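# Fork a loaded pallet into the station

## Task

Lift the pallet and its workpieces with the fork and place it in the station so it lies flat on the seat, sits between the side guides and is pushed fully and squarely against the back stop, with every workpiece still upright on the pallet. It must stay like that once the robot lets go; a result that depends on the fork holding it does not count.

## Robot and tools

Robot: one six-joint arm (Elite-style, UR-like chain) carrying a passive steel lifting fork. The fork has no motor or sensor, so no call has a gripper value and results never report a fork reading. A load stays on only through gravity, friction and the blade shape.

Scene frame: origin on the table top directly beneath the arm base, +z up, +y to the left when facing along +x. The base may sit slightly tilted. Positions are in metres, orientation as a wxyz quaternion, velocities in m/s and rad/s. The reported tool point position can be somewhat wrong, worse at long reach.

Tool point: centred between the two tines, halfway along the blades, on the load-bearing faces. Blades are 240 mm long, 30 mm wide, 8 mm thick, 110 mm apart, pointing toward the tool's -y axis; blade tips are 120 mm toward -y, the upright back legs 120 mm toward +y. Load faces look along tool -z, so blades are level when tool +z points straight down. If the tips droop, the load slides off. A flat block projects about 9 cm toward tool -y from the last joint axis and rotates with the fork. Heavier loads make the tool point sag below its command and tilt the fork: compare the reported pose with what you sent and correct.

execute_actions: argument "actions" is a list holding at most one item; optional "pictures" (boolean) says whether images come back (they do by default). An empty list just returns the current state. A move item is {"rows": [...], "steps": n} with 1 to 15 rows and steps 1 to 15 (default 15), each step lasting 1/30 s. Each row drives one step; if rows run out, the last row repeats. A wait item is {"steps": n} with n up to 300, counted from the previous result; time you spend writing counts toward it. A rejected call moves nothing.

Each row is one list of six numbers, each in [-1, 1], for the single arm, in order dx, dy, dz, rx, ry, rz. It is an offset, not a pose: a target for the tool point relative to its pose in the latest result that reported it (before any such result in the scene, and for later calls within one reply, relative to where the arm is when the action begins). The offset is expressed in the tool point's own axes, not the scene frame. Scale: 1.0 equals 0.6 m for dx, dy, dz and 180 degrees for the rotation; rx, ry, rz form a single rotation vector. Every row refers back to that same reference pose, not to the row before it. All-zero rows are not a pause; they pull the arm back to the reference pose.

Motion limits: each step the command is clipped to within 70 mm and 16 degrees of the measured pose, then damped inverse kinematics moves the joints, favouring position over orientation when both cannot be met. Commands are smoothed with roughly 0.15 s lag. The elbow cannot go fully straight. A distant target may take several actions: after the last step the arm continues only to the last clipped pose, so read the result and send the remainder. A "Hand target" line gives the pose the controller is currently heading for. In this setup no steps are held back; each result arrives when its action ends.

Result lines: the state line lists end_effector_position, end_effector_quat_wxyz and velocities, plus joint positions in URDF order (shoulder pan, shoulder lift, elbow, wrist 1, wrist 2, wrist 3). "pose unreachable" means the clearance check altered or blocked the command (a mounting block or post counts as arm). HELD marks steps where all or part of your row was not applied. MOTOR HOT appears from 70 °C; at 85 °C an OVER-TEMPERATURE FAULT brakes the arm until it cools, possibly minutes. Holding a load heats motors, even while you are thinking.

Faults: if contact torque on a joint reaches its limit (shoulder pan 303, shoulder lift 303, elbow 138, wrists 51.5 N m each, including held weight) or any outside force on arm, tool or load reaches 150 N, the arm halts for 10 s, drops the rest of the call and yields to the contact. Avoid such stops, hard pushes, slams, drops and slips. Never push or knock anything off the table; that fails the job. Loose objects may occasionally get a brief external nudge. The simulation keeps running while you think and write.

zoom_image: camera is "cam_high", "cam_low" or "cam_wrist"; region [x0, y0, x1, y1] in pixels of that camera's latest image, origin at top left, at most 504 by 504. Image sizes: cam_high 672x504, cam_low 672x504, cam_wrist 504x504 (fisheye), delivered in that order. Calibration data (intrinsics and world-to-camera transforms) is supplied; fixed cameras may be off by a couple of degrees and several millimetres, and the wrist camera's pose derives from joint readings.

read_manual: optional section, only "licences"; returns licence texts and does not move anything.

finished_scene: pass the current scene number. Replying without any tool call ends all remaining scenes.

Typical order: look, approach with level blades below the pallet, slide in along tool -y, lift gently, carry level, lower onto the seat between the guides, push square to the back stop, lower clear and withdraw, verify, then finish.

Each tool is called as name(argument=value, ...) on one line, values as JSON.

## Session

execute_actions(actions=[])

Scene clock: 0.00 s of 6000.00 s.
end_effector_position=(+0.8511, -0.0007, +0.3826) end_effector_quat_wxyz=(-0.197, +0.868, +0.193, -0.414) end_effector_velocity=(-0.000, -0.001, +0.000) end_effector_angular_velocity=(-0.000, -0.002, +0.000)
Joint positions: [ 2.634 -0.357  0.654 -0.595 -1.452  0.136]
Joint velocities: [-0.001 -0.    -0.    -0.001  0.    -0.   ]
Motor temperatures (°C, as the motors report them): [26 26 27 28 34 31]
Hand target: +0.851, -0.001, +0.383; -0.197, +0.868, +0.193, -0.414

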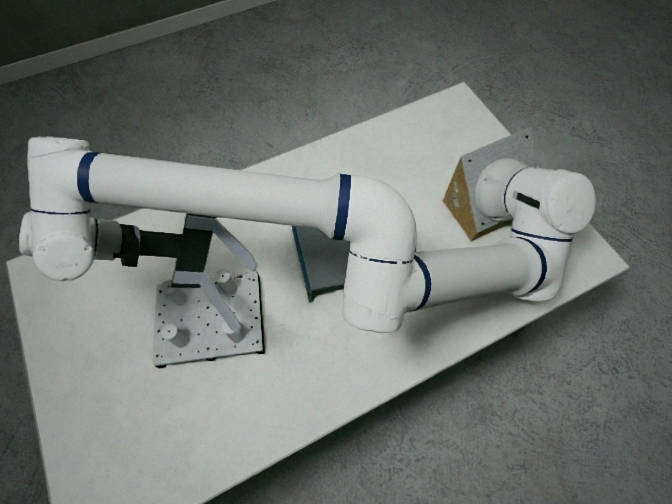

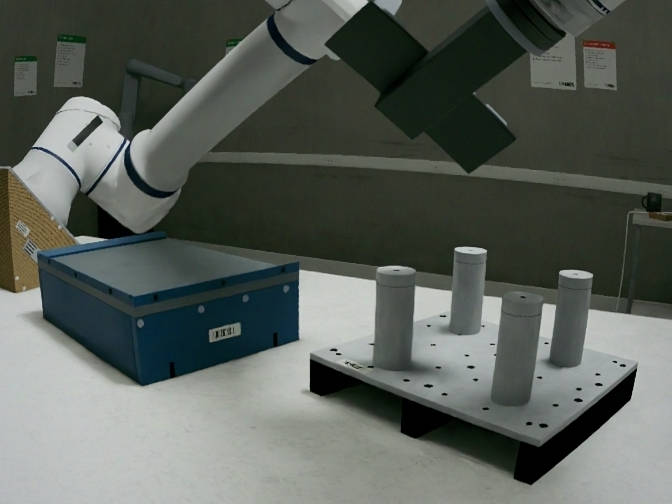

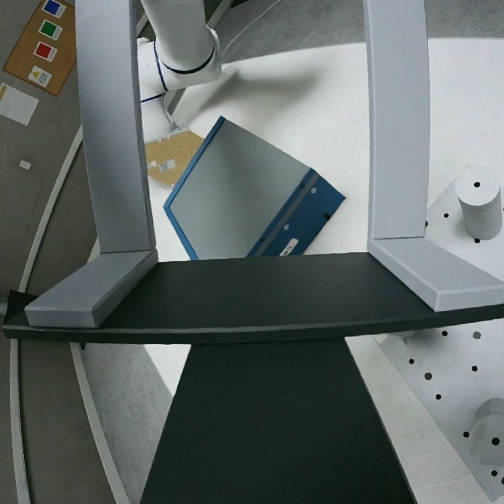

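zoom_image(camera="cam_high", region=[130, 180, 410, 390])

zoom_image(camera="cam_low", region=[0, 200, 340, 420])

zoom_image(camera="cam_low", region=[290, 230, 672, 504])

Region (130, 180, 410, 390) of cam_high's 672x504 image, scaled by 1.800, with more detail than that image has; it fills the top 378 rows of this view, and the rest is white.

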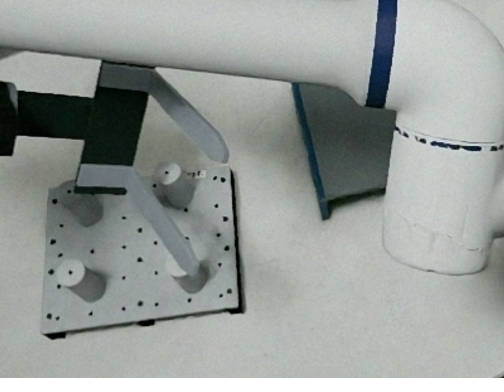

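Region (0, 200, 340, 420) of cam_low's 672x504 image, scaled by 1.482, with more detail than that image has; it fills the top 326 rows of this view, and the rest is white.

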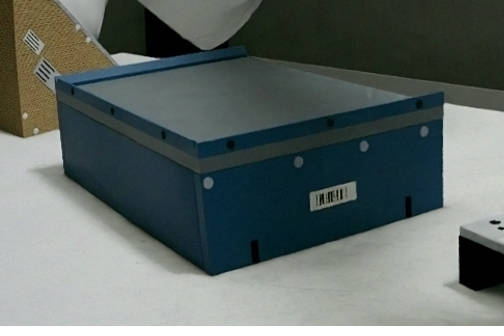

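Region (290, 230, 672, 504) of cam_low's 672x504 image, scaled by 1.319, with more detail than that image has; it fills the top 362 rows of this view, and the rest is white.

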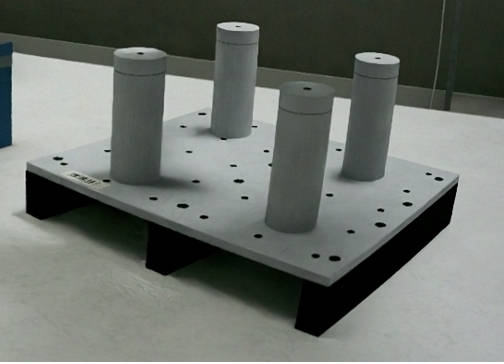

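execute_actions(actions=[{"rows":[[0,-0.1,0,-0.18,-0.05,-0.34]]}], pictures=false)

execute_actions(actions=[{"rows":[[0,-0.1,0,-0.13,-0.037,-0.245]]}])

Scene clock: 42.30 s of 6000.00 s.
end_effector_position=(+0.8431, +0.0489, +0.4116) end_effector_quat_wxyz=(-0.154, +0.732, +0.577, -0.327) end_effector_velocity=(-0.002, +0.008, +0.002) end_effector_angular_velocity=(+0.769, -0.475, +1.532)
Joint positions: [ 2.742 -0.566  0.738 -0.873 -1.416 -0.505]
Joint velocities: [ 0.109 -0.558  0.528 -0.812  0.29  -1.365]
Motor temperatures (°C, as the motors report them): [26 26 27 28 34 31]
Hand target: +0.844, +0.049, +0.411; -0.141, +0.682, +0.654, -0.297
Off the commanded pose: 0.003 m, 22 deg; orientation clipped at the last step of the last action.
Steps of this call (steps 1 to 90: nothing new was sent; then 38.80 s passed at rest; steps 91 to 105: all 15 steps of this action). Readings (end_effector_position):
91: (+0.8511, -0.0001, +0.3829)
92: (+0.8496, +0.0042, +0.3861)
94: (+0.8478, +0.0283, +0.3998)
98: (+0.8442, +0.0439, +0.4094)
105: the state above

Scene clock: 42.80 s of 6000.00 s.
end_effector_position=(+0.8000, +0.0666, +0.4470) end_effector_quat_wxyz=(-0.093, +0.483, +0.851, -0.184) end_effector_velocity=(-0.018, -0.007, -0.001) end_effector_angular_velocity=(+0.320, -0.254, +0.573)
Joint positions: [ 2.716 -0.948  1.139 -1.218 -1.237 -1.166]
Joint velocities: [-0.087 -0.302  0.353 -0.284  0.279 -0.57 ]
Motor temperatures (°C, as the motors report them): [26 26 27 28 34 31]
Hand target: +0.799, +0.066, +0.447; -0.085, +0.460, +0.868, -0.168
Off the commanded pose: 0.002 m, 4 deg.
Steps of this call (steps 1 to 15: all 15 steps of this action). Readings (end_effector_position):
1: (+0.8425, +0.0493, +0.4121)
2: (+0.8354, +0.0519, +0.4174)
4: (+0.8183, +0.0592, +0.4334)
8: (+0.8045, +0.0644, +0.4431)
15: the state above
camera_calibration (this result's frames):
cam_wrist: T_world_to_cam=[[-0.482119, 0.873731, -0.0644653, 0.355225], [0.874323, 0.475142, -0.0989985, -0.805987], [-0.0558679, -0.104093, -0.992997, 0.60551], [0, 0, 0, 1]] pos_world=[0.909782, 0.135616, 0.544378]

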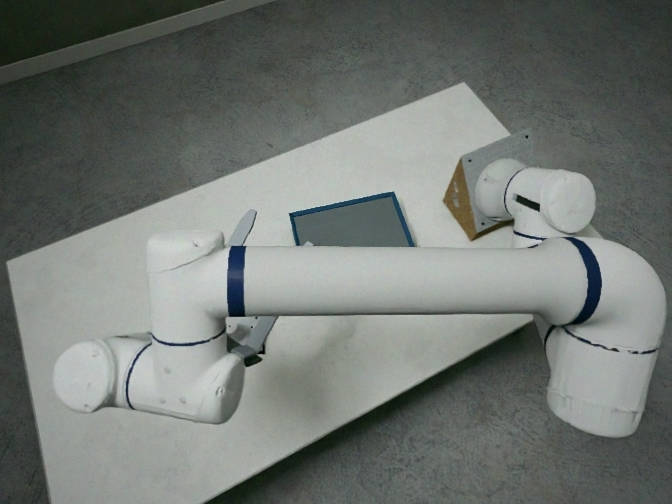

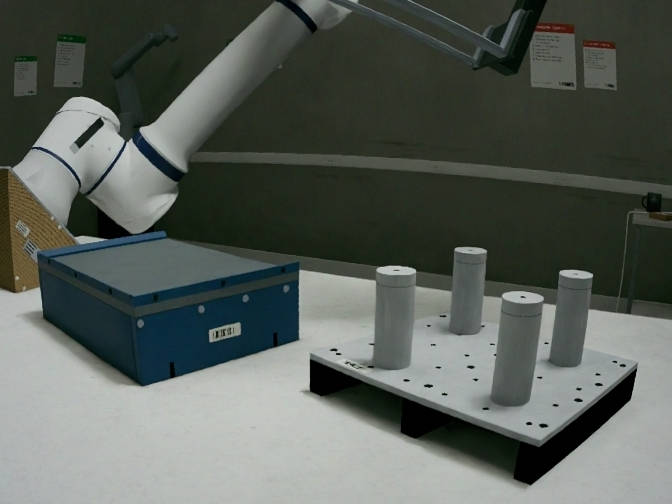

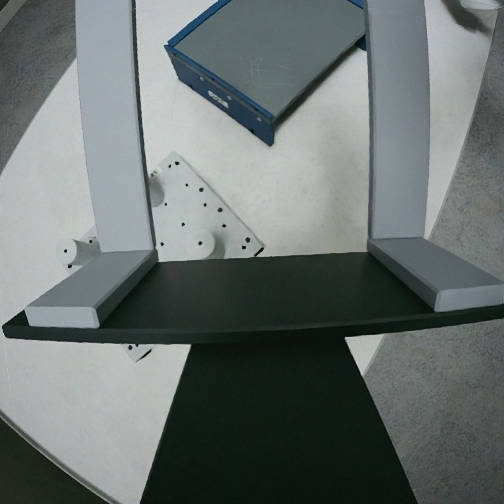

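execute_actions(actions=[{"rows":[[0.02,0.5,0.048,-0.129,-0.04,-0.219]]}])

Scene clock: 50.23 s of 6000.00 s.
end_effector_position=(+0.9568, +0.1773, +0.3409) end_effector_quat_wxyz=(-0.003, +0.178, +0.984, -0.008) end_effector_velocity=(+0.331, +0.205, -0.245) end_effector_angular_velocity=(+0.176, -0.110, +0.293)
Joint positions: [ 2.809 -1.022  1.189 -1.457 -0.843 -1.629]
Joint velocities: [ 0.336  0.39  -0.494 -0.229  0.297  0.169]
Motor temperatures (°C, as the motors report them): [26 26 27 28 34 31]
Hand target: +0.992, +0.200, +0.314; -0.000, +0.165, +0.986, +0.001
Off the commanded pose: 0.083 m, 2 deg; position clipped at the last step of the last action.
Steps of this call (steps 1 to 90: nothing new was sent; then 3.93 s passed at rest; steps 91 to 105: all 15 steps of this action). Readings (end_effector_position):
91: (+0.7993, +0.0667, +0.4469)
92: (+0.8069, +0.0708, +0.4413)
94: (+0.8323, +0.0910, +0.4258)
98: (+0.8780, +0.1238, +0.3956)
105: the state above
camera_calibration (this result's frames):
cam_wrist: T_world_to_cam=[[-0.916356, 0.399688, -0.0232559, 0.812796], [0.375982, 0.87906, 0.293072, -0.734683], [0.137581, 0.259815, -0.955807, 0.258181], [0, 0, 0, 1]] pos_world=[0.985518, 0.253886, 0.480989]

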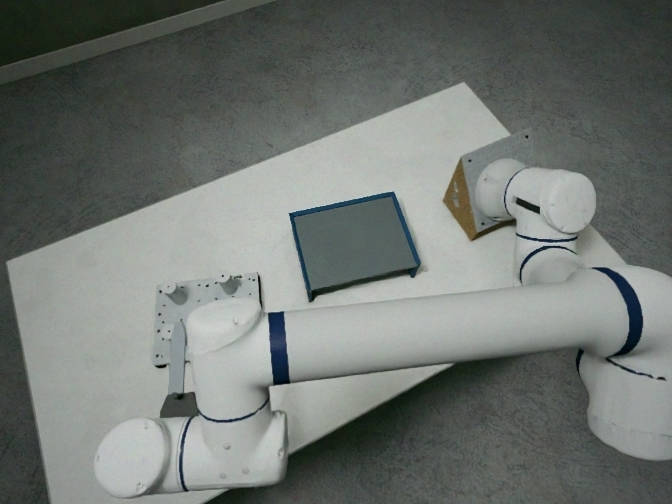

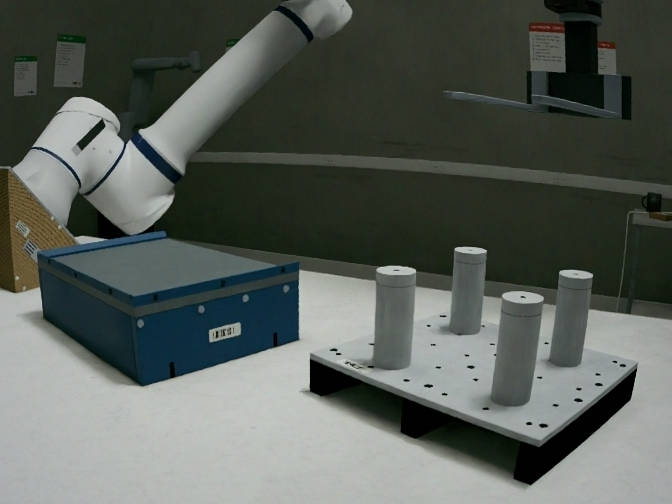

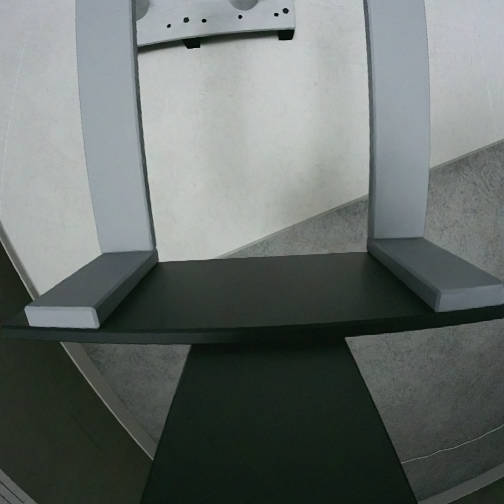

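execute_actions(actions=[{"rows":[[-0.079,0.088,0.37,-0.005,-0.001,-0.007]]}], pictures=false)

zoom_image(camera="cam_high", region=[270, 175, 440, 315])

execute_actions(actions=[])

Scene clock: 56.73 s of 6000.00 s.
end_effector_position=(+1.0151, +0.2068, +0.1257) end_effector_quat_wxyz=(-0.002, +0.167, +0.986, +0.000) end_effector_velocity=(+0.026, -0.001, -0.086) end_effector_angular_velocity=(-0.012, -0.025, -0.010)
Joint positions: [ 2.982 -0.88   1.226 -1.797 -0.793 -1.418]
Joint velocities: [ 0.062  0.079 -0.004 -0.173  0.     0.123]
Motor temperatures (°C, as the motors report them): [26 26 27 28 34 31]
Hand target: +1.018, +0.207, +0.118; -0.001, +0.167, +0.986, -0.000
Off the commanded pose: 0.008 m, 0 deg.
Steps of this call (steps 1 to 90: nothing new was sent; then 3.00 s passed at rest; steps 91 to 105: all 15 steps of this action). Readings (end_effector_position):
91: (+0.9923, +0.2000, +0.3124)
92: (+0.9953, +0.2010, +0.2996)
94: (+0.9954, +0.2012, +0.2617)
98: (+1.0026, +0.2044, +0.1989)
105: the state above

Region (270, 175, 440, 315) of cam_high's 672x504 image, scaled by 2.965, with more detail than that image has; it fills the top 415 rows of this view, and the rest is white.

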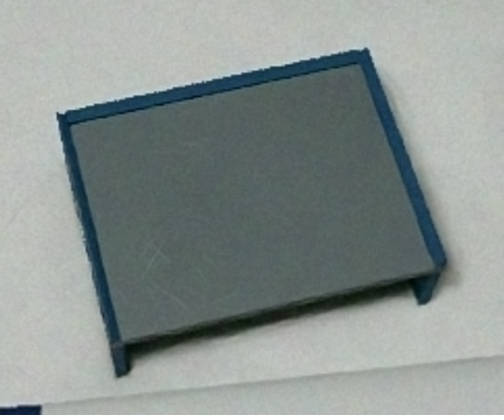

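Scene clock: 56.73 s of 6000.00 s.
end_effector_position=(+1.0151, +0.2068, +0.1257) end_effector_quat_wxyz=(-0.002, +0.167, +0.986, +0.000) end_effector_velocity=(+0.026, -0.001, -0.086) end_effector_angular_velocity=(-0.012, -0.025, -0.010)
Joint positions: [ 2.982 -0.88   1.226 -1.797 -0.793 -1.418]
Joint velocities: [ 0.062  0.079 -0.004 -0.173  0.     0.123]
Motor temperatures (°C, as the motors report them): [26 26 27 28 34 31]
Hand target: +1.018, +0.207, +0.118; -0.001, +0.167, +0.986, -0.000
Off the commanded pose: 0.008 m, 0 deg.
camera_calibration (this result's frames):
cam_wrist: T_world_to_cam=[[-0.92499, 0.379339, -0.0222317, 0.862206], [0.35463, 0.882793, 0.308081, -0.700412], [0.136493, 0.277088, -0.9511, 0.0337731], [0, 0, 0, 1]] pos_world=[1.04131, 0.281892, 0.267073]

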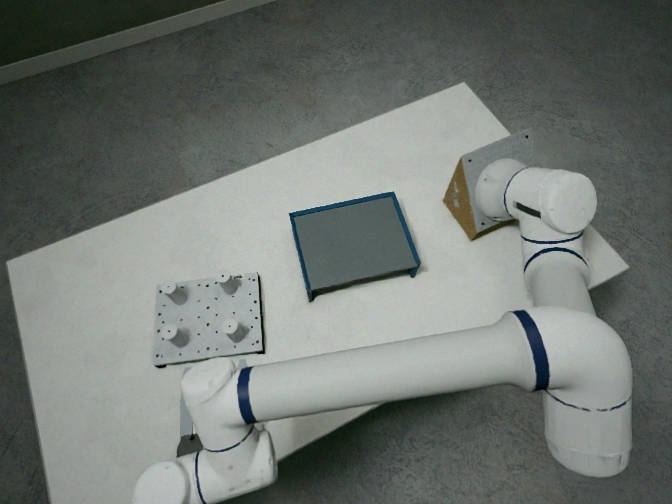

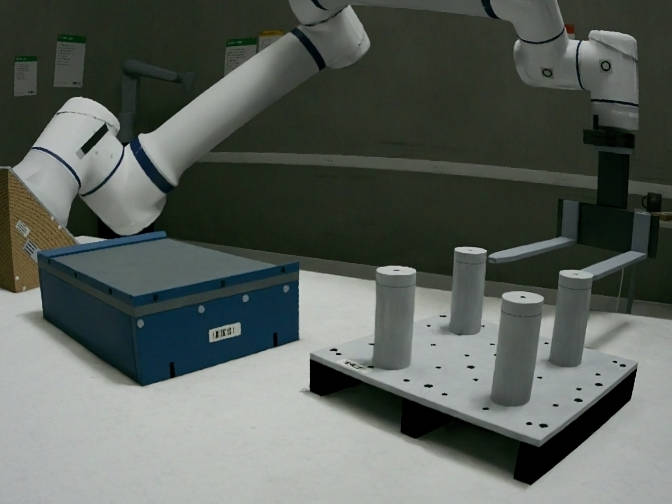

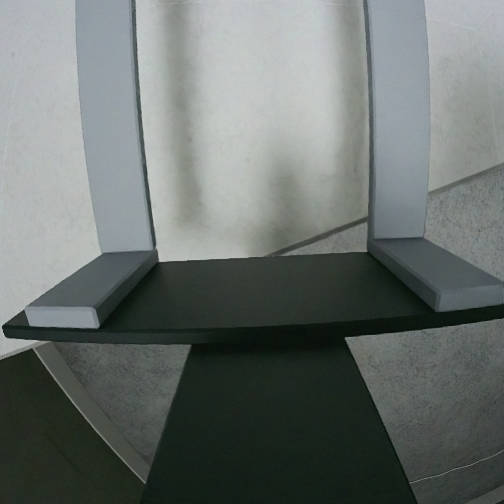

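execute_actions(actions=[{"rows":[[-0.02,-0.04,0.155,0,0.001,0]]}])

zoom_image(camera="cam_low", region=[400, 220, 672, 420])

zoom_image(camera="cam_high", region=[130, 300, 310, 450])

Scene clock: 65.97 s of 6000.00 s.
end_effector_position=(+1.0182, +0.1804, +0.0334) end_effector_quat_wxyz=(-0.004, +0.167, +0.986, +0.000) end_effector_velocity=(+0.001, -0.003, -0.007) end_effector_angular_velocity=(-0.000, -0.001, -0.001)
Joint positions: [ 3.026 -0.809  1.268 -1.95  -0.788 -1.358]
Joint velocities: [ 0.002  0.007  0.002 -0.013 -0.     0.006]
Motor temperatures (°C, as the motors report them): [26 26 27 28 34 31]
Hand target: +1.018, +0.180, +0.033; -0.004, +0.167, +0.986, +0.000
Off the commanded pose: 0.001 m, 0 deg.
Steps of this call (steps 1 to 90: nothing new was sent; then 5.73 s passed at rest; steps 91 to 105: all 15 steps of this action). Readings (end_effector_position):
91: (+1.0177, +0.2065, +0.1168)
92: (+1.0197, +0.2031, +0.1041)
94: (+1.0132, +0.1902, +0.0678)
98: (+1.0168, +0.1828, +0.0411)
105: the state above
camera_calibration (this result's frames):
cam_wrist: T_world_to_cam=[[-0.925082, 0.379285, -0.0191355, 0.873018], [0.355478, 0.882545, 0.307816, -0.650633], [0.133638, 0.277953, -0.951254, -0.044382], [0, 0, 0, 1]] pos_world=[1.04483, 0.255426, 0.174762]

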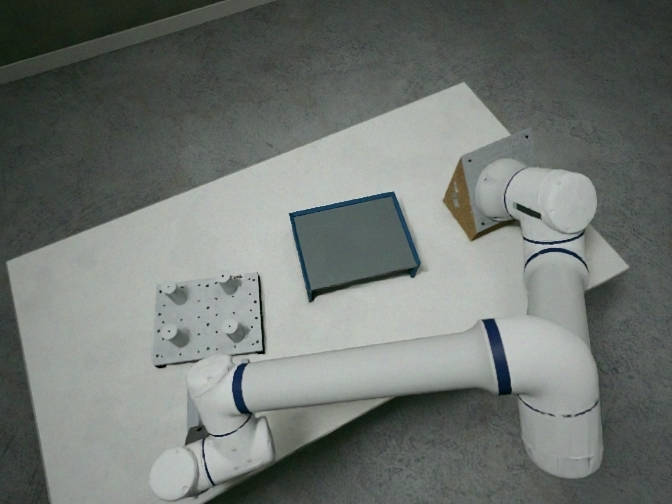

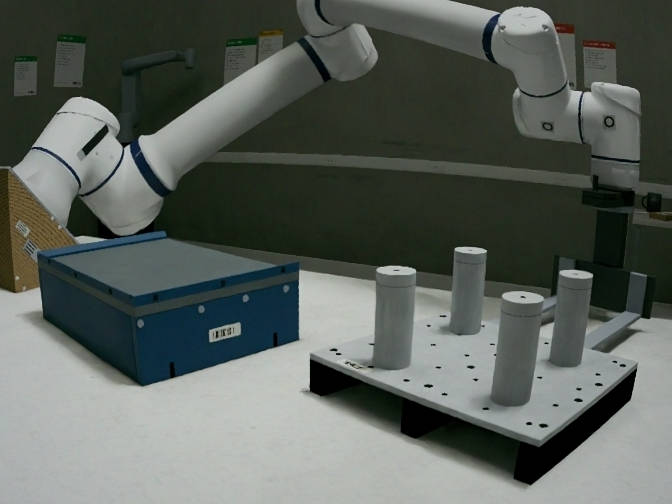

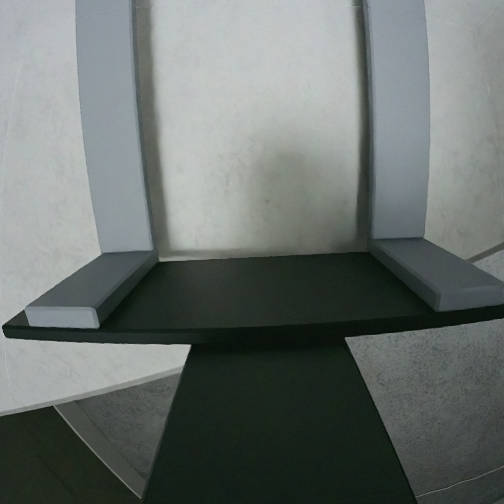

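Region (400, 220, 672, 420) of cam_low's 672x504 image, scaled by 1.853, with more detail than that image has; it fills the top 371 rows of this view, and the rest is white.

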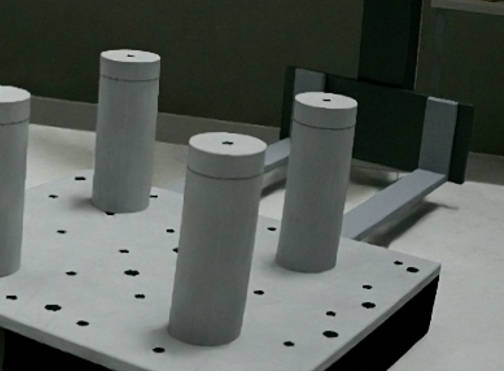

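Region (130, 300, 310, 450) of cam_high's 672x504 image, scaled by 2.800, with more detail than that image has.

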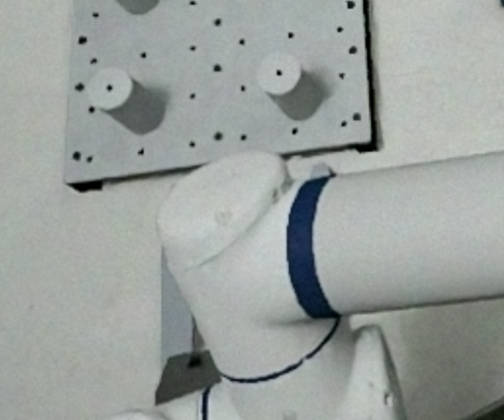

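execute_actions(actions=[{"rows":[[-0.03,0,0.008,0,0.002,0],[-0.032,0,0.012,0,0.002,0],[-0.032,0,0.012,0,0.002,0],[-0.032,-0.01,0.012,0,0.002,0],[-0.032,-0.02,0.012,0,0.002,0],[-0.032,-0.03,0.012,0,0.002,0],[-0.032,-0.04,0.012,0,0.002,0],[-0.032,-0.05,0.012,0,0.002,0],[-0.032,-0.06,0.012,0,0.002,0],[-0.032,-0.07,0.012,0,0.002,0],[-0.032,-0.08,0.012,0,0.002,0],[-0.032,-0.09,0.012,0,0.002,0],[-0.032,-0.1,0.012,0,0.002,0]]}], pictures=false)

execute_actions(actions=[{"rows":[[0,-0.03,0,0,0,0],[0,-0.04,0,0,0,0],[0,-0.05,0,0,0,0],[0,-0.06,0,0,0,0],[0,-0.07,0,0,0,0],[0,-0.08,0,0,0,0],[0,-0.09,0,0,0,0]]}])

Scene clock: 75.37 s of 6000.00 s.
end_effector_position=(+1.0191, +0.1257, +0.0259) end_effector_quat_wxyz=(-0.007, +0.167, +0.986, +0.001) end_effector_velocity=(-0.036, -0.103, -0.001) end_effector_angular_velocity=(-0.001, +0.003, -0.008)
Joint positions: [ 2.995 -0.775  1.284 -1.959 -0.79  -1.409]
Joint velocities: [-0.071 -0.     0.131 -0.056 -0.01  -0.094]
Motor temperatures (°C, as the motors report them): [26 26 27 28 34 31]
Hand target: +1.016, +0.118, +0.026; -0.007, +0.167, +0.986, +0.001
Off the commanded pose: 0.009 m, 0 deg.
Steps of this call (steps 1 to 90: nothing new was sent; then 5.90 s passed at rest; steps 91 to 105: all 15 steps of this action). Readings (end_effector_position):
91: (+1.0185, +0.1800, +0.0325)
92: (+1.0227, +0.1790, +0.0316)
94: (+1.0296, +0.1757, +0.0285)
98: (+1.0302, +0.1621, +0.0265)
105: the state above

Scene clock: 75.87 s of 6000.00 s.
end_effector_position=(+1.0016, +0.0758, +0.0259) end_effector_quat_wxyz=(-0.007, +0.167, +0.986, +0.001) end_effector_velocity=(-0.002, -0.010, +0.001) end_effector_angular_velocity=(+0.000, -0.002, +0.001)
Joint positions: [ 2.959 -0.774  1.346 -1.987 -0.795 -1.458]
Joint velocities: [-0.008  0.001  0.011 -0.007 -0.001 -0.01 ]
Motor temperatures (°C, as the motors report them): [26 26 27 28 34 31]
Hand target: +1.001, +0.075, +0.026; -0.007, +0.167, +0.986, +0.001
Off the commanded pose: 0.001 m, 0 deg.
Steps of this call (steps 1 to 15: all 15 steps of this action). Readings (end_effector_position):
1: (+1.0182, +0.1229, +0.0258)
2: (+1.0171, +0.1194, +0.0260)
4: (+1.0131, +0.1090, +0.0259)
8: (+1.0056, +0.0876, +0.0259)
15: the state above
camera_calibration (this result's frames):
cam_wrist: T_world_to_cam=[[-0.924824, 0.380202, -0.0121122, 0.896721], [0.358379, 0.881533, 0.307349, -0.552868], [0.127532, 0.279903, -0.95152, -0.0142553], [0, 0, 0, 1]] pos_world=[1.02926, 0.150427, 0.167221]

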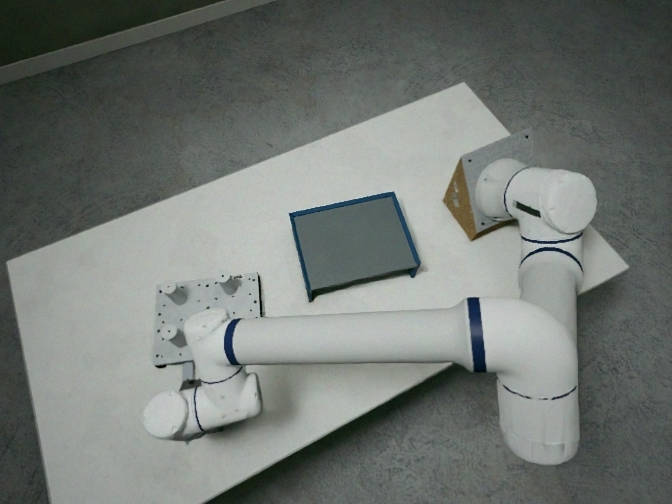

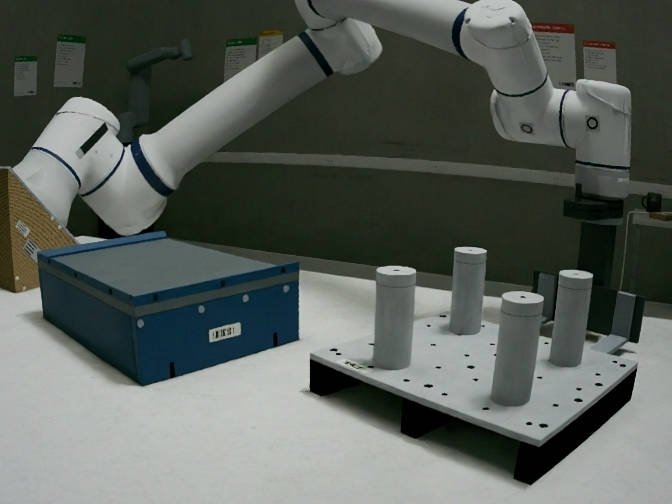

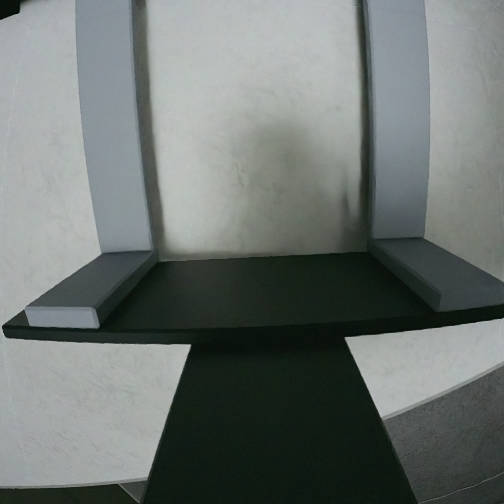

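execute_actions(actions=[{"rows":[[0,-0.02,0,0,-0.001,0],[0,-0.04,0,0,-0.002,0],[0,-0.06,0,0,-0.003,0],[0,-0.08,0,0,-0.004,0],[0,-0.1,0,0,-0.004,0],[0,-0.12,0,0,-0.004,0],[0,-0.14,0,0,-0.004,0],[0,-0.16,0,0,-0.004,0]]}])

Scene clock: 81.80 s of 6000.00 s.
end_effector_position=(+0.9708, -0.0120, +0.0259) end_effector_quat_wxyz=(-0.001, +0.167, +0.986, -0.000) end_effector_velocity=(-0.008, -0.030, +0.001) end_effector_angular_velocity=(-0.001, -0.005, +0.004)
Joint positions: [ 2.894 -0.762  1.446 -2.053 -0.807 -1.536]
Joint velocities: [-0.023  0.008  0.027 -0.021 -0.004 -0.031]
Motor temperatures (°C, as the motors report them): [26 26 27 28 34 31]
Hand target: +0.970, -0.015, +0.026; -0.001, +0.167, +0.986, -0.000
Off the commanded pose: 0.003 m, 0 deg.
Steps of this call (steps 1 to 90: nothing new was sent; then 2.43 s passed at rest; steps 91 to 105: all 15 steps of this action). Readings (end_effector_position):
91: (+1.0012, +0.0746, +0.0259)
92: (+1.0005, +0.0721, +0.0258)
94: (+0.9954, +0.0587, +0.0258)
98: (+0.9817, +0.0206, +0.0258)
105: the state above
camera_calibration (this result's frames):
cam_wrist: T_world_to_cam=[[-0.924567, 0.380246, -0.0242715, 0.901663], [0.354933, 0.88268, 0.308055, -0.461096], [0.138561, 0.276203, -0.951059, 0.0034851], [0, 0, 0, 1]] pos_world=[0.996823, 0.0631837, 0.167242]

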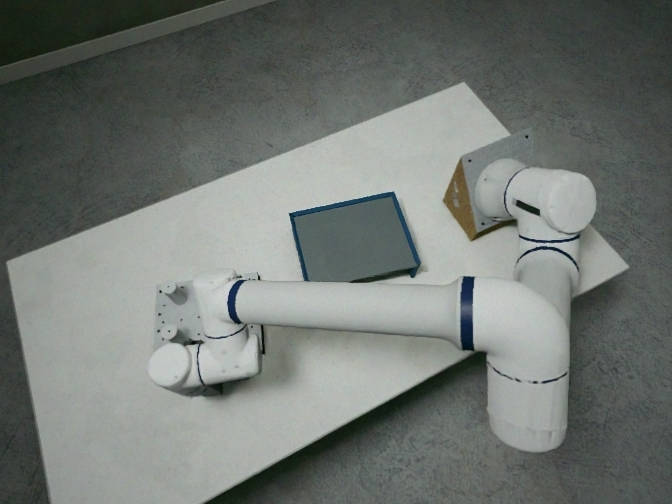

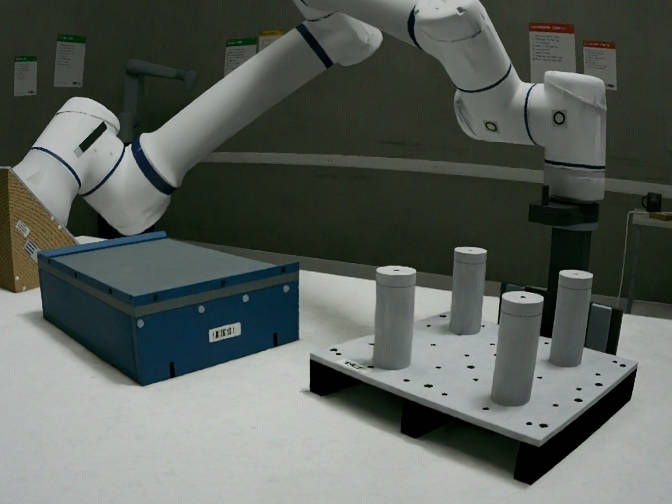

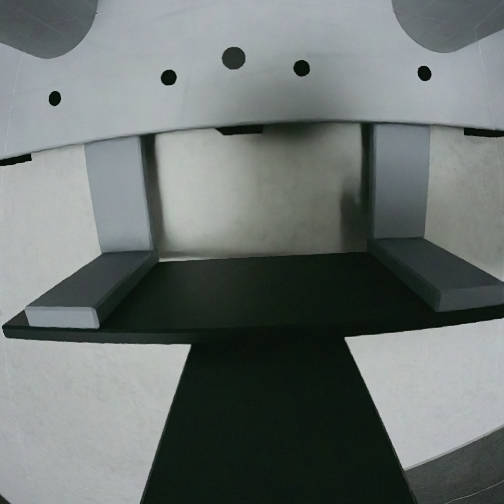

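execute_actions(actions=[{"rows":[[-0.003,-0.015,0,0,0,0],[-0.006,-0.025,0,0,0,0],[-0.009,-0.035,0,0,0,0],[-0.012,-0.045,0,0,0,0],[-0.012,-0.055,0,0,0,0],[-0.012,-0.065,0,0,0,0],[-0.012,-0.075,0,0,0,0],[-0.012,-0.08,0,0,0,0]]}])

Scene clock: 87.20 s of 6000.00 s.
end_effector_position=(+0.9620, -0.0585, +0.0259) end_effector_quat_wxyz=(-0.001, +0.167, +0.986, -0.000) end_effector_velocity=(-0.003, -0.011, -0.001) end_effector_angular_velocity=(-0.000, +0.000, +0.002)
Joint positions: [ 2.86  -0.739  1.465 -2.064 -0.814 -1.582]
Joint velocities: [-0.008  0.006  0.006 -0.005 -0.002 -0.012]
Motor temperatures (°C, as the motors report them): [26 26 27 28 34 31]
Hand target: +0.962, -0.060, +0.026; -0.001, +0.167, +0.986, -0.000
Off the commanded pose: 0.001 m, 0 deg.
Steps of this call (steps 1 to 90: nothing new was sent; then 1.90 s passed at rest; steps 91 to 105: all 15 steps of this action). Readings (end_effector_position):
91: (+0.9699, -0.0149, +0.0259)
92: (+0.9700, -0.0163, +0.0260)
94: (+0.9693, -0.0240, +0.0259)
98: (+0.9657, -0.0446, +0.0259)
105: the state above
camera_calibration (this result's frames):
cam_wrist: T_world_to_cam=[[-0.924577, 0.380223, -0.0242538, 0.911276], [0.354898, 0.882653, 0.308174, -0.416923], [0.138582, 0.276323, -0.951021, 0.0175262], [0, 0, 0, 1]] pos_world=[0.988081, 0.0166671, 0.167254]

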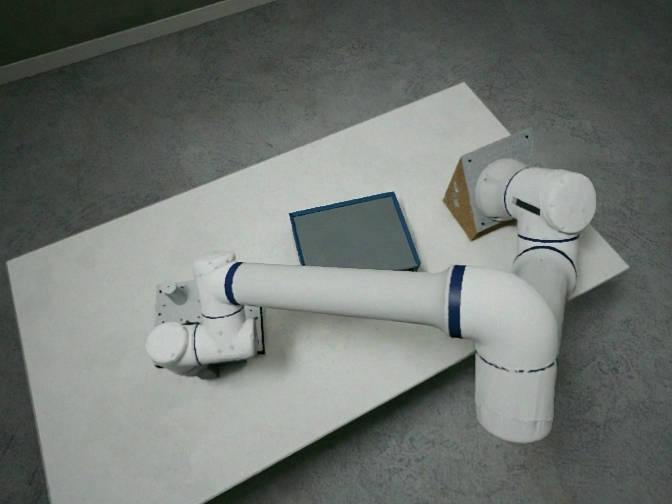

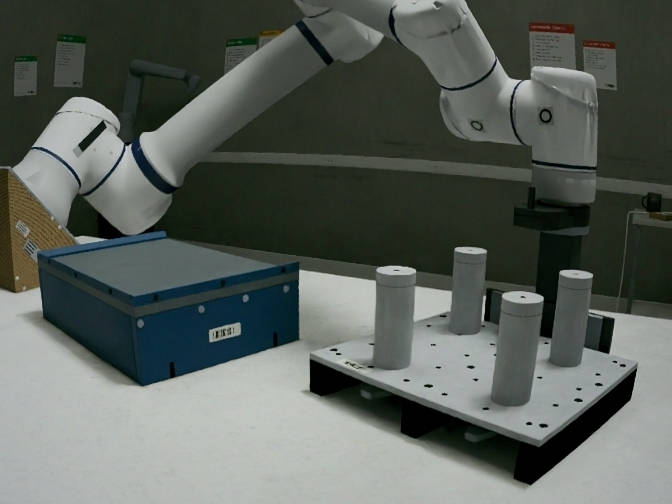

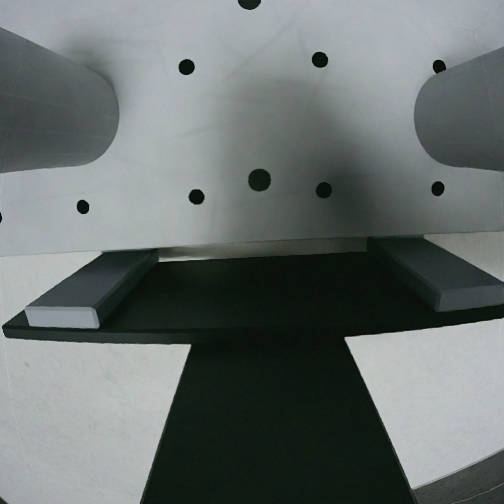

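execute_actions(actions=[{"rows":[[0,-0.005,0,0,0,0],[0,-0.008,0,0,0,0],[0,-0.01,-0.003,0,0,0],[0,-0.01,-0.006,0,0,0],[0,-0.01,-0.009,0,0,0],[0,-0.01,-0.012,0,0,0],[0,-0.01,-0.015,0,0,0],[0,-0.01,-0.018,0,0,0],[0,-0.01,-0.021,0,0,0],[0,-0.01,-0.024,0,0,0],[0,-0.01,-0.027,0,0,0],[0,-0.01,-0.031,0,0,0],[0,-0.01,-0.036,0,0,0],[0,-0.01,-0.043,0,0,0],[0,-0.01,-0.05,0,0,0]]}], pictures=false)

execute_actions(actions=[{"rows":[[0,0,-0.03,0,0,0],[0,0,-0.045,0,0,0],[0,0,-0.06,0,0,0],[0,0,-0.075,0,0,0],[0,0,-0.09,0,0,0],[0,0,-0.105,0,0,0],[0,0,-0.12,0,0,0],[0,0,-0.135,0,0,0],[0,0,-0.15,0,0,0],[0,0,-0.165,0,0,0],[0,0,-0.18,0,0,0],[0,0,-0.195,0,0,0],[0,0,-0.21,0,0,0],[0,0,-0.22,0,0,0]]}])

Scene clock: 104.03 s of 6000.00 s.
end_effector_position=(+0.9597, -0.0640, +0.0445) end_effector_quat_wxyz=(-0.001, +0.167, +0.986, +0.000) end_effector_velocity=(-0.018, +0.000, +0.073) end_effector_angular_velocity=(+0.015, +0.027, -0.029)
Joint positions: [ 2.842 -0.751  1.464 -2.034 -0.818 -1.605]
Joint velocities: [-0.056 -0.062 -0.01   0.165 -0.009 -0.075]
Motor temperatures (°C, as the motors report them): [26 26 27 28 34 31]
Hand target: +0.960, -0.064, +0.056; -0.001, +0.167, +0.986, -0.000
Off the commanded pose: 0.011 m, 0 deg.
Steps of this call (steps 1 to 90: nothing new was sent; then 13.33 s passed at rest; steps 91 to 105: all 15 steps of this action). Readings (end_effector_position):
91: (+0.9617, -0.0597, +0.0259)
92: (+0.9616, -0.0601, +0.0259)
94: (+0.9609, -0.0620, +0.0263)
98: (+0.9600, -0.0639, +0.0312)
105: the state above

Scene clock: 104.53 s of 6000.00 s.
end_effector_position=(+0.9601, -0.0640, +0.1582) end_effector_quat_wxyz=(-0.000, +0.168, +0.986, -0.000) end_effector_velocity=(+0.007, +0.001, +0.220) end_effector_angular_velocity=(-0.005, -0.010, +0.010)
Joint positions: [ 2.766 -0.824  1.413 -1.846 -0.839 -1.703]
Joint velocities: [-0.143 -0.114 -0.143  0.365 -0.044 -0.183]
Motor temperatures (°C, as the motors report them): [26 26 27 28 34 31]
Hand target: +0.960, -0.064, +0.176; -0.001, +0.167, +0.986, +0.000
Off the commanded pose: 0.018 m, 0 deg.
Steps of this call (steps 1 to 15: all 15 steps of this action). Readings (end_effector_position):
1: (+0.9593, -0.0641, +0.0476)
2: (+0.9595, -0.0642, +0.0520)
4: (+0.9598, -0.0641, +0.0648)
8: (+0.9600, -0.0641, +0.0971)
15: the state above
camera_calibration (this result's frames):
cam_wrist: T_world_to_cam=[[-0.924324, 0.380733, -0.0258482, 0.914797], [0.354882, 0.882515, 0.308588, -0.45217], [0.140301, 0.276062, -0.950845, 0.143394], [0, 0, 0, 1]] pos_world=[0.985918, 0.011168, 0.299525]

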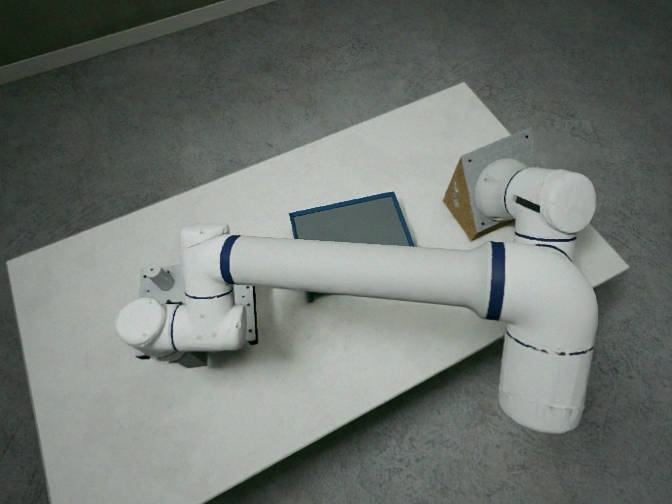

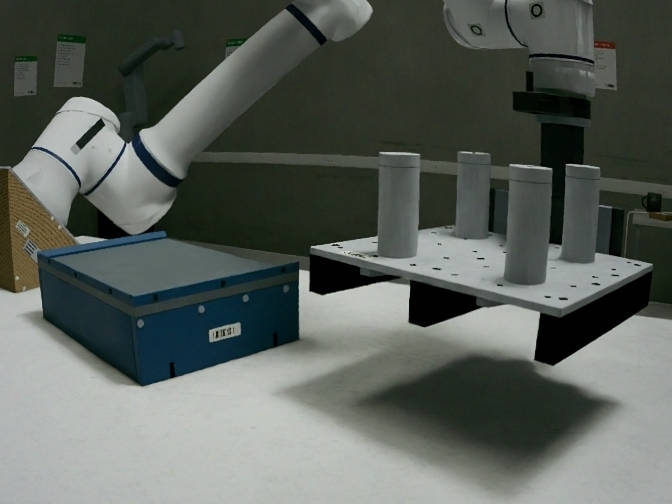

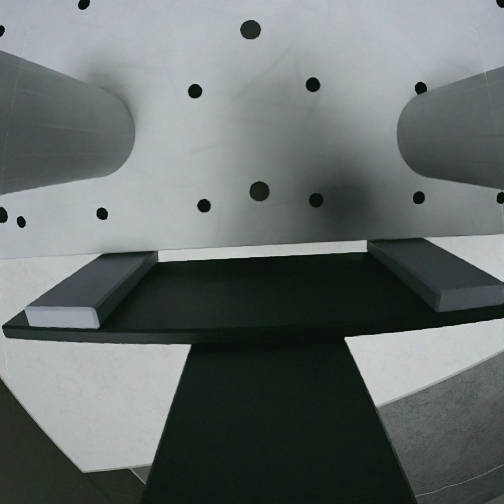

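execute_actions(actions=[{"rows":[[0.002,0,-0.03,0,0,0],[0.005,-0.002,-0.03,0,0,0],[0.01,-0.003,-0.03,0,0,0],[0.017,-0.006,-0.03,0,0,0],[0.025,-0.008,-0.03,0,0,0],[0.035,-0.012,-0.03,0,0,0],[0.046,-0.016,-0.03,0,0,0],[0.058,-0.02,-0.03,0,0,0],[0.07,-0.024,-0.03,0,0,0],[0.083,-0.028,-0.03,0,0,0],[0.096,-0.033,-0.03,0,0,0],[0.11,-0.037,-0.03,0,0,0],[0.124,-0.042,-0.03,0,0,0],[0.138,-0.047,-0.03,0,0,0],[0.152,-0.052,-0.03,0,0,0]]}], pictures=false)

execute_actions(actions=[{"rows":[[0.065,-0.022,0,0,0,0],[0.079,-0.027,0,0,0,0],[0.093,-0.032,0,0,0,0],[0.107,-0.036,0,0,0,0],[0.121,-0.041,0,0,0,0],[0.135,-0.046,0,0,0,0],[0.149,-0.051,0,0,0,0],[0.163,-0.055,0,0,0,0],[0.177,-0.06,0,0,0,0],[0.191,-0.065,0,0,0,0],[0.205,-0.07,0,0,0,0],[0.219,-0.074,0,0,0,0],[0.233,-0.079,0,0,0,0],[0.247,-0.084,0,0,0,0],[0.261,-0.089,0,0,0,0]]}], pictures=false)

execute_actions(actions=[{"rows":[[0.065,-0.022,0,0,0,0],[0.079,-0.027,0,0,0,0],[0.093,-0.032,0,0,0,0],[0.107,-0.036,0,0,0,0],[0.121,-0.041,0,0,0,0],[0.135,-0.046,0,0,0,0],[0.149,-0.051,0,0,0,0],[0.163,-0.055,0,0,0,0],[0.177,-0.06,0,0,0,0],[0.191,-0.065,0,0,0,0],[0.205,-0.07,0,0,0,0],[0.219,-0.074,0,0,0,0],[0.233,-0.079,0,0,0,0],[0.247,-0.084,0,0,0,0],[0.261,-0.089,0,0,0,0]]}], pictures=false)

execute_actions(actions=[{"rows":[[0.065,-0.022,0,0,0,-0.002],[0.079,-0.027,0,0,0,-0.005],[0.093,-0.032,0,0,0,-0.008],[0.107,-0.036,0,0,0,-0.011],[0.121,-0.041,0,0,0,-0.014],[0.135,-0.046,0,0,0,-0.017],[0.149,-0.051,0,0,0,-0.02],[0.162,-0.055,0,0,0,-0.023],[0.174,-0.059,0,0,0,-0.026],[0.185,-0.063,0,0,0,-0.029],[0.195,-0.066,0,0,0,-0.032],[0.204,-0.069,0,0,0,-0.034],[0.212,-0.072,0,0,0,-0.036],[0.218,-0.074,0,0,0,-0.037],[0.222,-0.075,0,0,0,-0.038]]}], pictures=false)

execute_actions(actions=[{"steps":15}])

Scene clock: 124.57 s of 6000.00 s.
end_effector_position=(+0.8921, -0.0636, +0.1753) end_effector_quat_wxyz=(-0.002, +0.168, +0.986, +0.000) end_effector_velocity=(-0.249, +0.000, -0.002) end_effector_angular_velocity=(+0.003, +0.007, -0.006)
Joint positions: [ 2.73  -0.923  1.563 -1.863 -0.851 -1.749]
Joint velocities: [-0.096 -0.321  0.57  -0.161 -0.034 -0.121]
Motor temperatures (°C, as the motors report them): [26 26 27 28 34 31]
Hand target: +0.865, -0.063, +0.175; -0.002, +0.168, +0.986, +0.000
Off the commanded pose: 0.028 m, 0 deg.
Steps of this call (steps 1 to 90: nothing new was sent; then 16.53 s passed at rest; steps 91 to 105: all 15 steps of this action). Readings (end_effector_position):
91: (+0.9598, -0.0639, +0.1761)
92: (+0.9596, -0.0638, +0.1762)
94: (+0.9574, -0.0638, +0.1763)
98: (+0.9425, -0.0639, +0.1760)
105: the state above

Scene clock: 125.07 s of 6000.00 s.
end_effector_position=(+0.7567, -0.0624, +0.1743) end_effector_quat_wxyz=(-0.003, +0.169, +0.986, +0.001) end_effector_velocity=(-0.261, -0.000, +0.003) end_effector_angular_velocity=(-0.003, -0.006, +0.000)
Joint positions: [ 2.67  -1.093  1.853 -1.931 -0.874 -1.823]
Joint velocities: [-0.14  -0.328  0.528 -0.1   -0.054 -0.163]
Motor temperatures (°C, as the motors report them): [26 26 27 28 34 31]
Hand target: +0.728, -0.062, +0.174; -0.003, +0.169, +0.986, +0.001
Off the commanded pose: 0.030 m, 0 deg.
Steps of this call (steps 1 to 15: all 15 steps of this action). Readings (end_effector_position):
1: (+0.8836, -0.0636, +0.1753)
2: (+0.8742, -0.0636, +0.1751)
4: (+0.8550, -0.0636, +0.1744)
8: (+0.8190, -0.0632, +0.1744)
15: the state above

Scene clock: 125.57 s of 6000.00 s.
end_effector_position=(+0.6216, -0.0610, +0.1732) end_effector_quat_wxyz=(-0.004, +0.170, +0.986, +0.001) end_effector_velocity=(-0.261, +0.001, +0.002) end_effector_angular_velocity=(-0.002, -0.003, +0.000)
Joint positions: [ 2.588 -1.262  2.109 -1.956 -0.908 -1.919]
Joint velocities: [-0.194 -0.338  0.471 -0.003 -0.086 -0.217]
Motor temperatures (°C, as the motors report them): [26 26 27 28 34 31]
Hand target: +0.593, -0.061, +0.173; -0.004, +0.170, +0.985, +0.001
Off the commanded pose: 0.030 m, 0 deg.
Steps of this call (steps 1 to 15: all 15 steps of this action). Readings (end_effector_position):
1: (+0.7478, -0.0624, +0.1743)
2: (+0.7385, -0.0623, +0.1740)
4: (+0.7196, -0.0623, +0.1733)
8: (+0.6837, -0.0619, +0.1732)
15: the state above

Scene clock: 126.07 s of 6000.00 s.
end_effector_position=(+0.4973, -0.0594, +0.1719) end_effector_quat_wxyz=(-0.004, +0.121, +0.993, +0.000) end_effector_velocity=(-0.157, +0.003, +0.007) end_effector_angular_velocity=(+0.007, -0.008, +0.181)
Joint positions: [ 2.47  -1.458  2.346 -1.921 -0.967 -2.146]
Joint velocities: [-0.208 -0.295  0.291  0.126 -0.097 -0.397]
Motor temperatures (°C, as the motors report them): [26 26 27 28 34 31]
Hand target: +0.482, -0.059, +0.172; -0.004, +0.112, +0.994, +0.000
Off the commanded pose: 0.016 m, 1 deg.
Steps of this call (steps 1 to 15: all 15 steps of this action). Readings (end_effector_position):
1: (+0.6127, -0.0610, +0.1731)
2: (+0.6035, -0.0610, +0.1728)
4: (+0.5848, -0.0609, +0.1719)
8: (+0.5490, -0.0604, +0.1714)
15: the state above

Scene clock: 126.57 s of 6000.00 s.
end_effector_position=(+0.4821, -0.0588, +0.1725) end_effector_quat_wxyz=(-0.004, +0.112, +0.994, +0.000) end_effector_velocity=(-0.001, -0.000, -0.000) end_effector_angular_velocity=(-0.000, -0.000, +0.001)
Joint positions: [ 2.449 -1.487  2.374 -1.908 -0.977 -2.186]
Joint velocities: [-0.001 -0.001  0.002 -0.    -0.001 -0.002]
Motor temperatures (°C, as the motors report them): [26 26 27 28 34 31]
Hand target: +0.482, -0.059, +0.172; -0.004, +0.112, +0.994, +0.000
Off the commanded pose: 0.002 m, 0 deg.
Steps of this call (steps 1 to 15: nothing new was sent). Readings (end_effector_position):
1: (+0.4925, -0.0592, +0.1721)
2: (+0.4891, -0.0591, +0.1723)
4: (+0.4856, -0.0590, +0.1726)
8: (+0.4829, -0.0588, +0.1725)
15: the state above
camera_calibration (this result's frames):
cam_wrist: T_world_to_cam=[[-0.961525, 0.274098, -0.0184369, 0.481817], [0.255302, 0.916338, 0.308457, -0.241551], [0.101442, 0.291883, -0.951059, 0.242337], [0, 0, 0, 1]] pos_world=[0.500364, 0.0185432, 0.313868]

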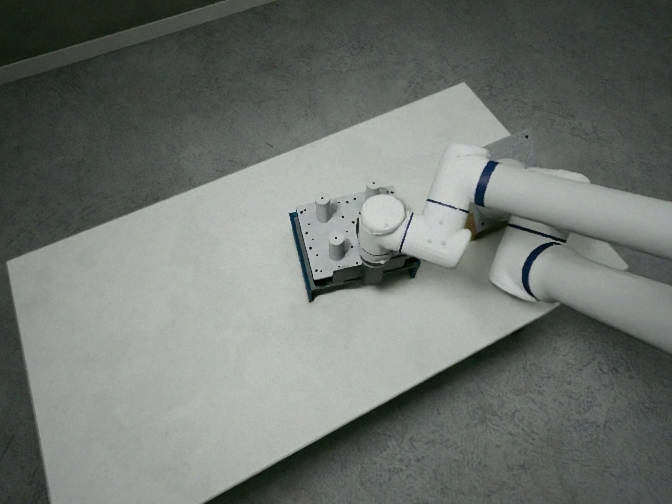

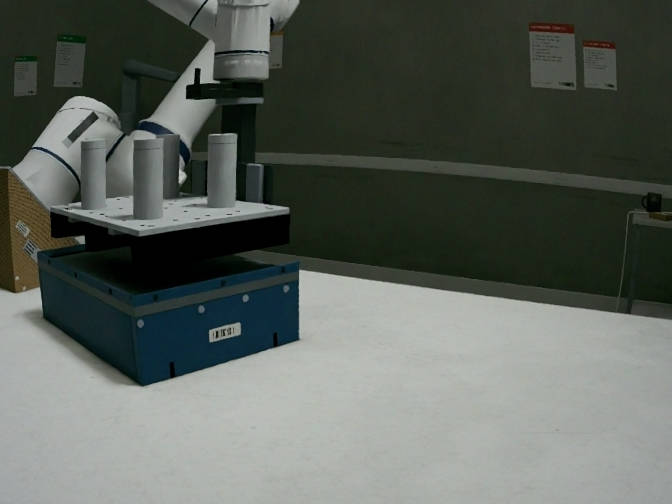

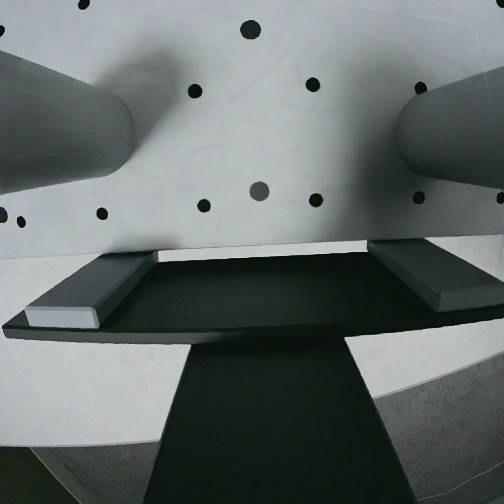

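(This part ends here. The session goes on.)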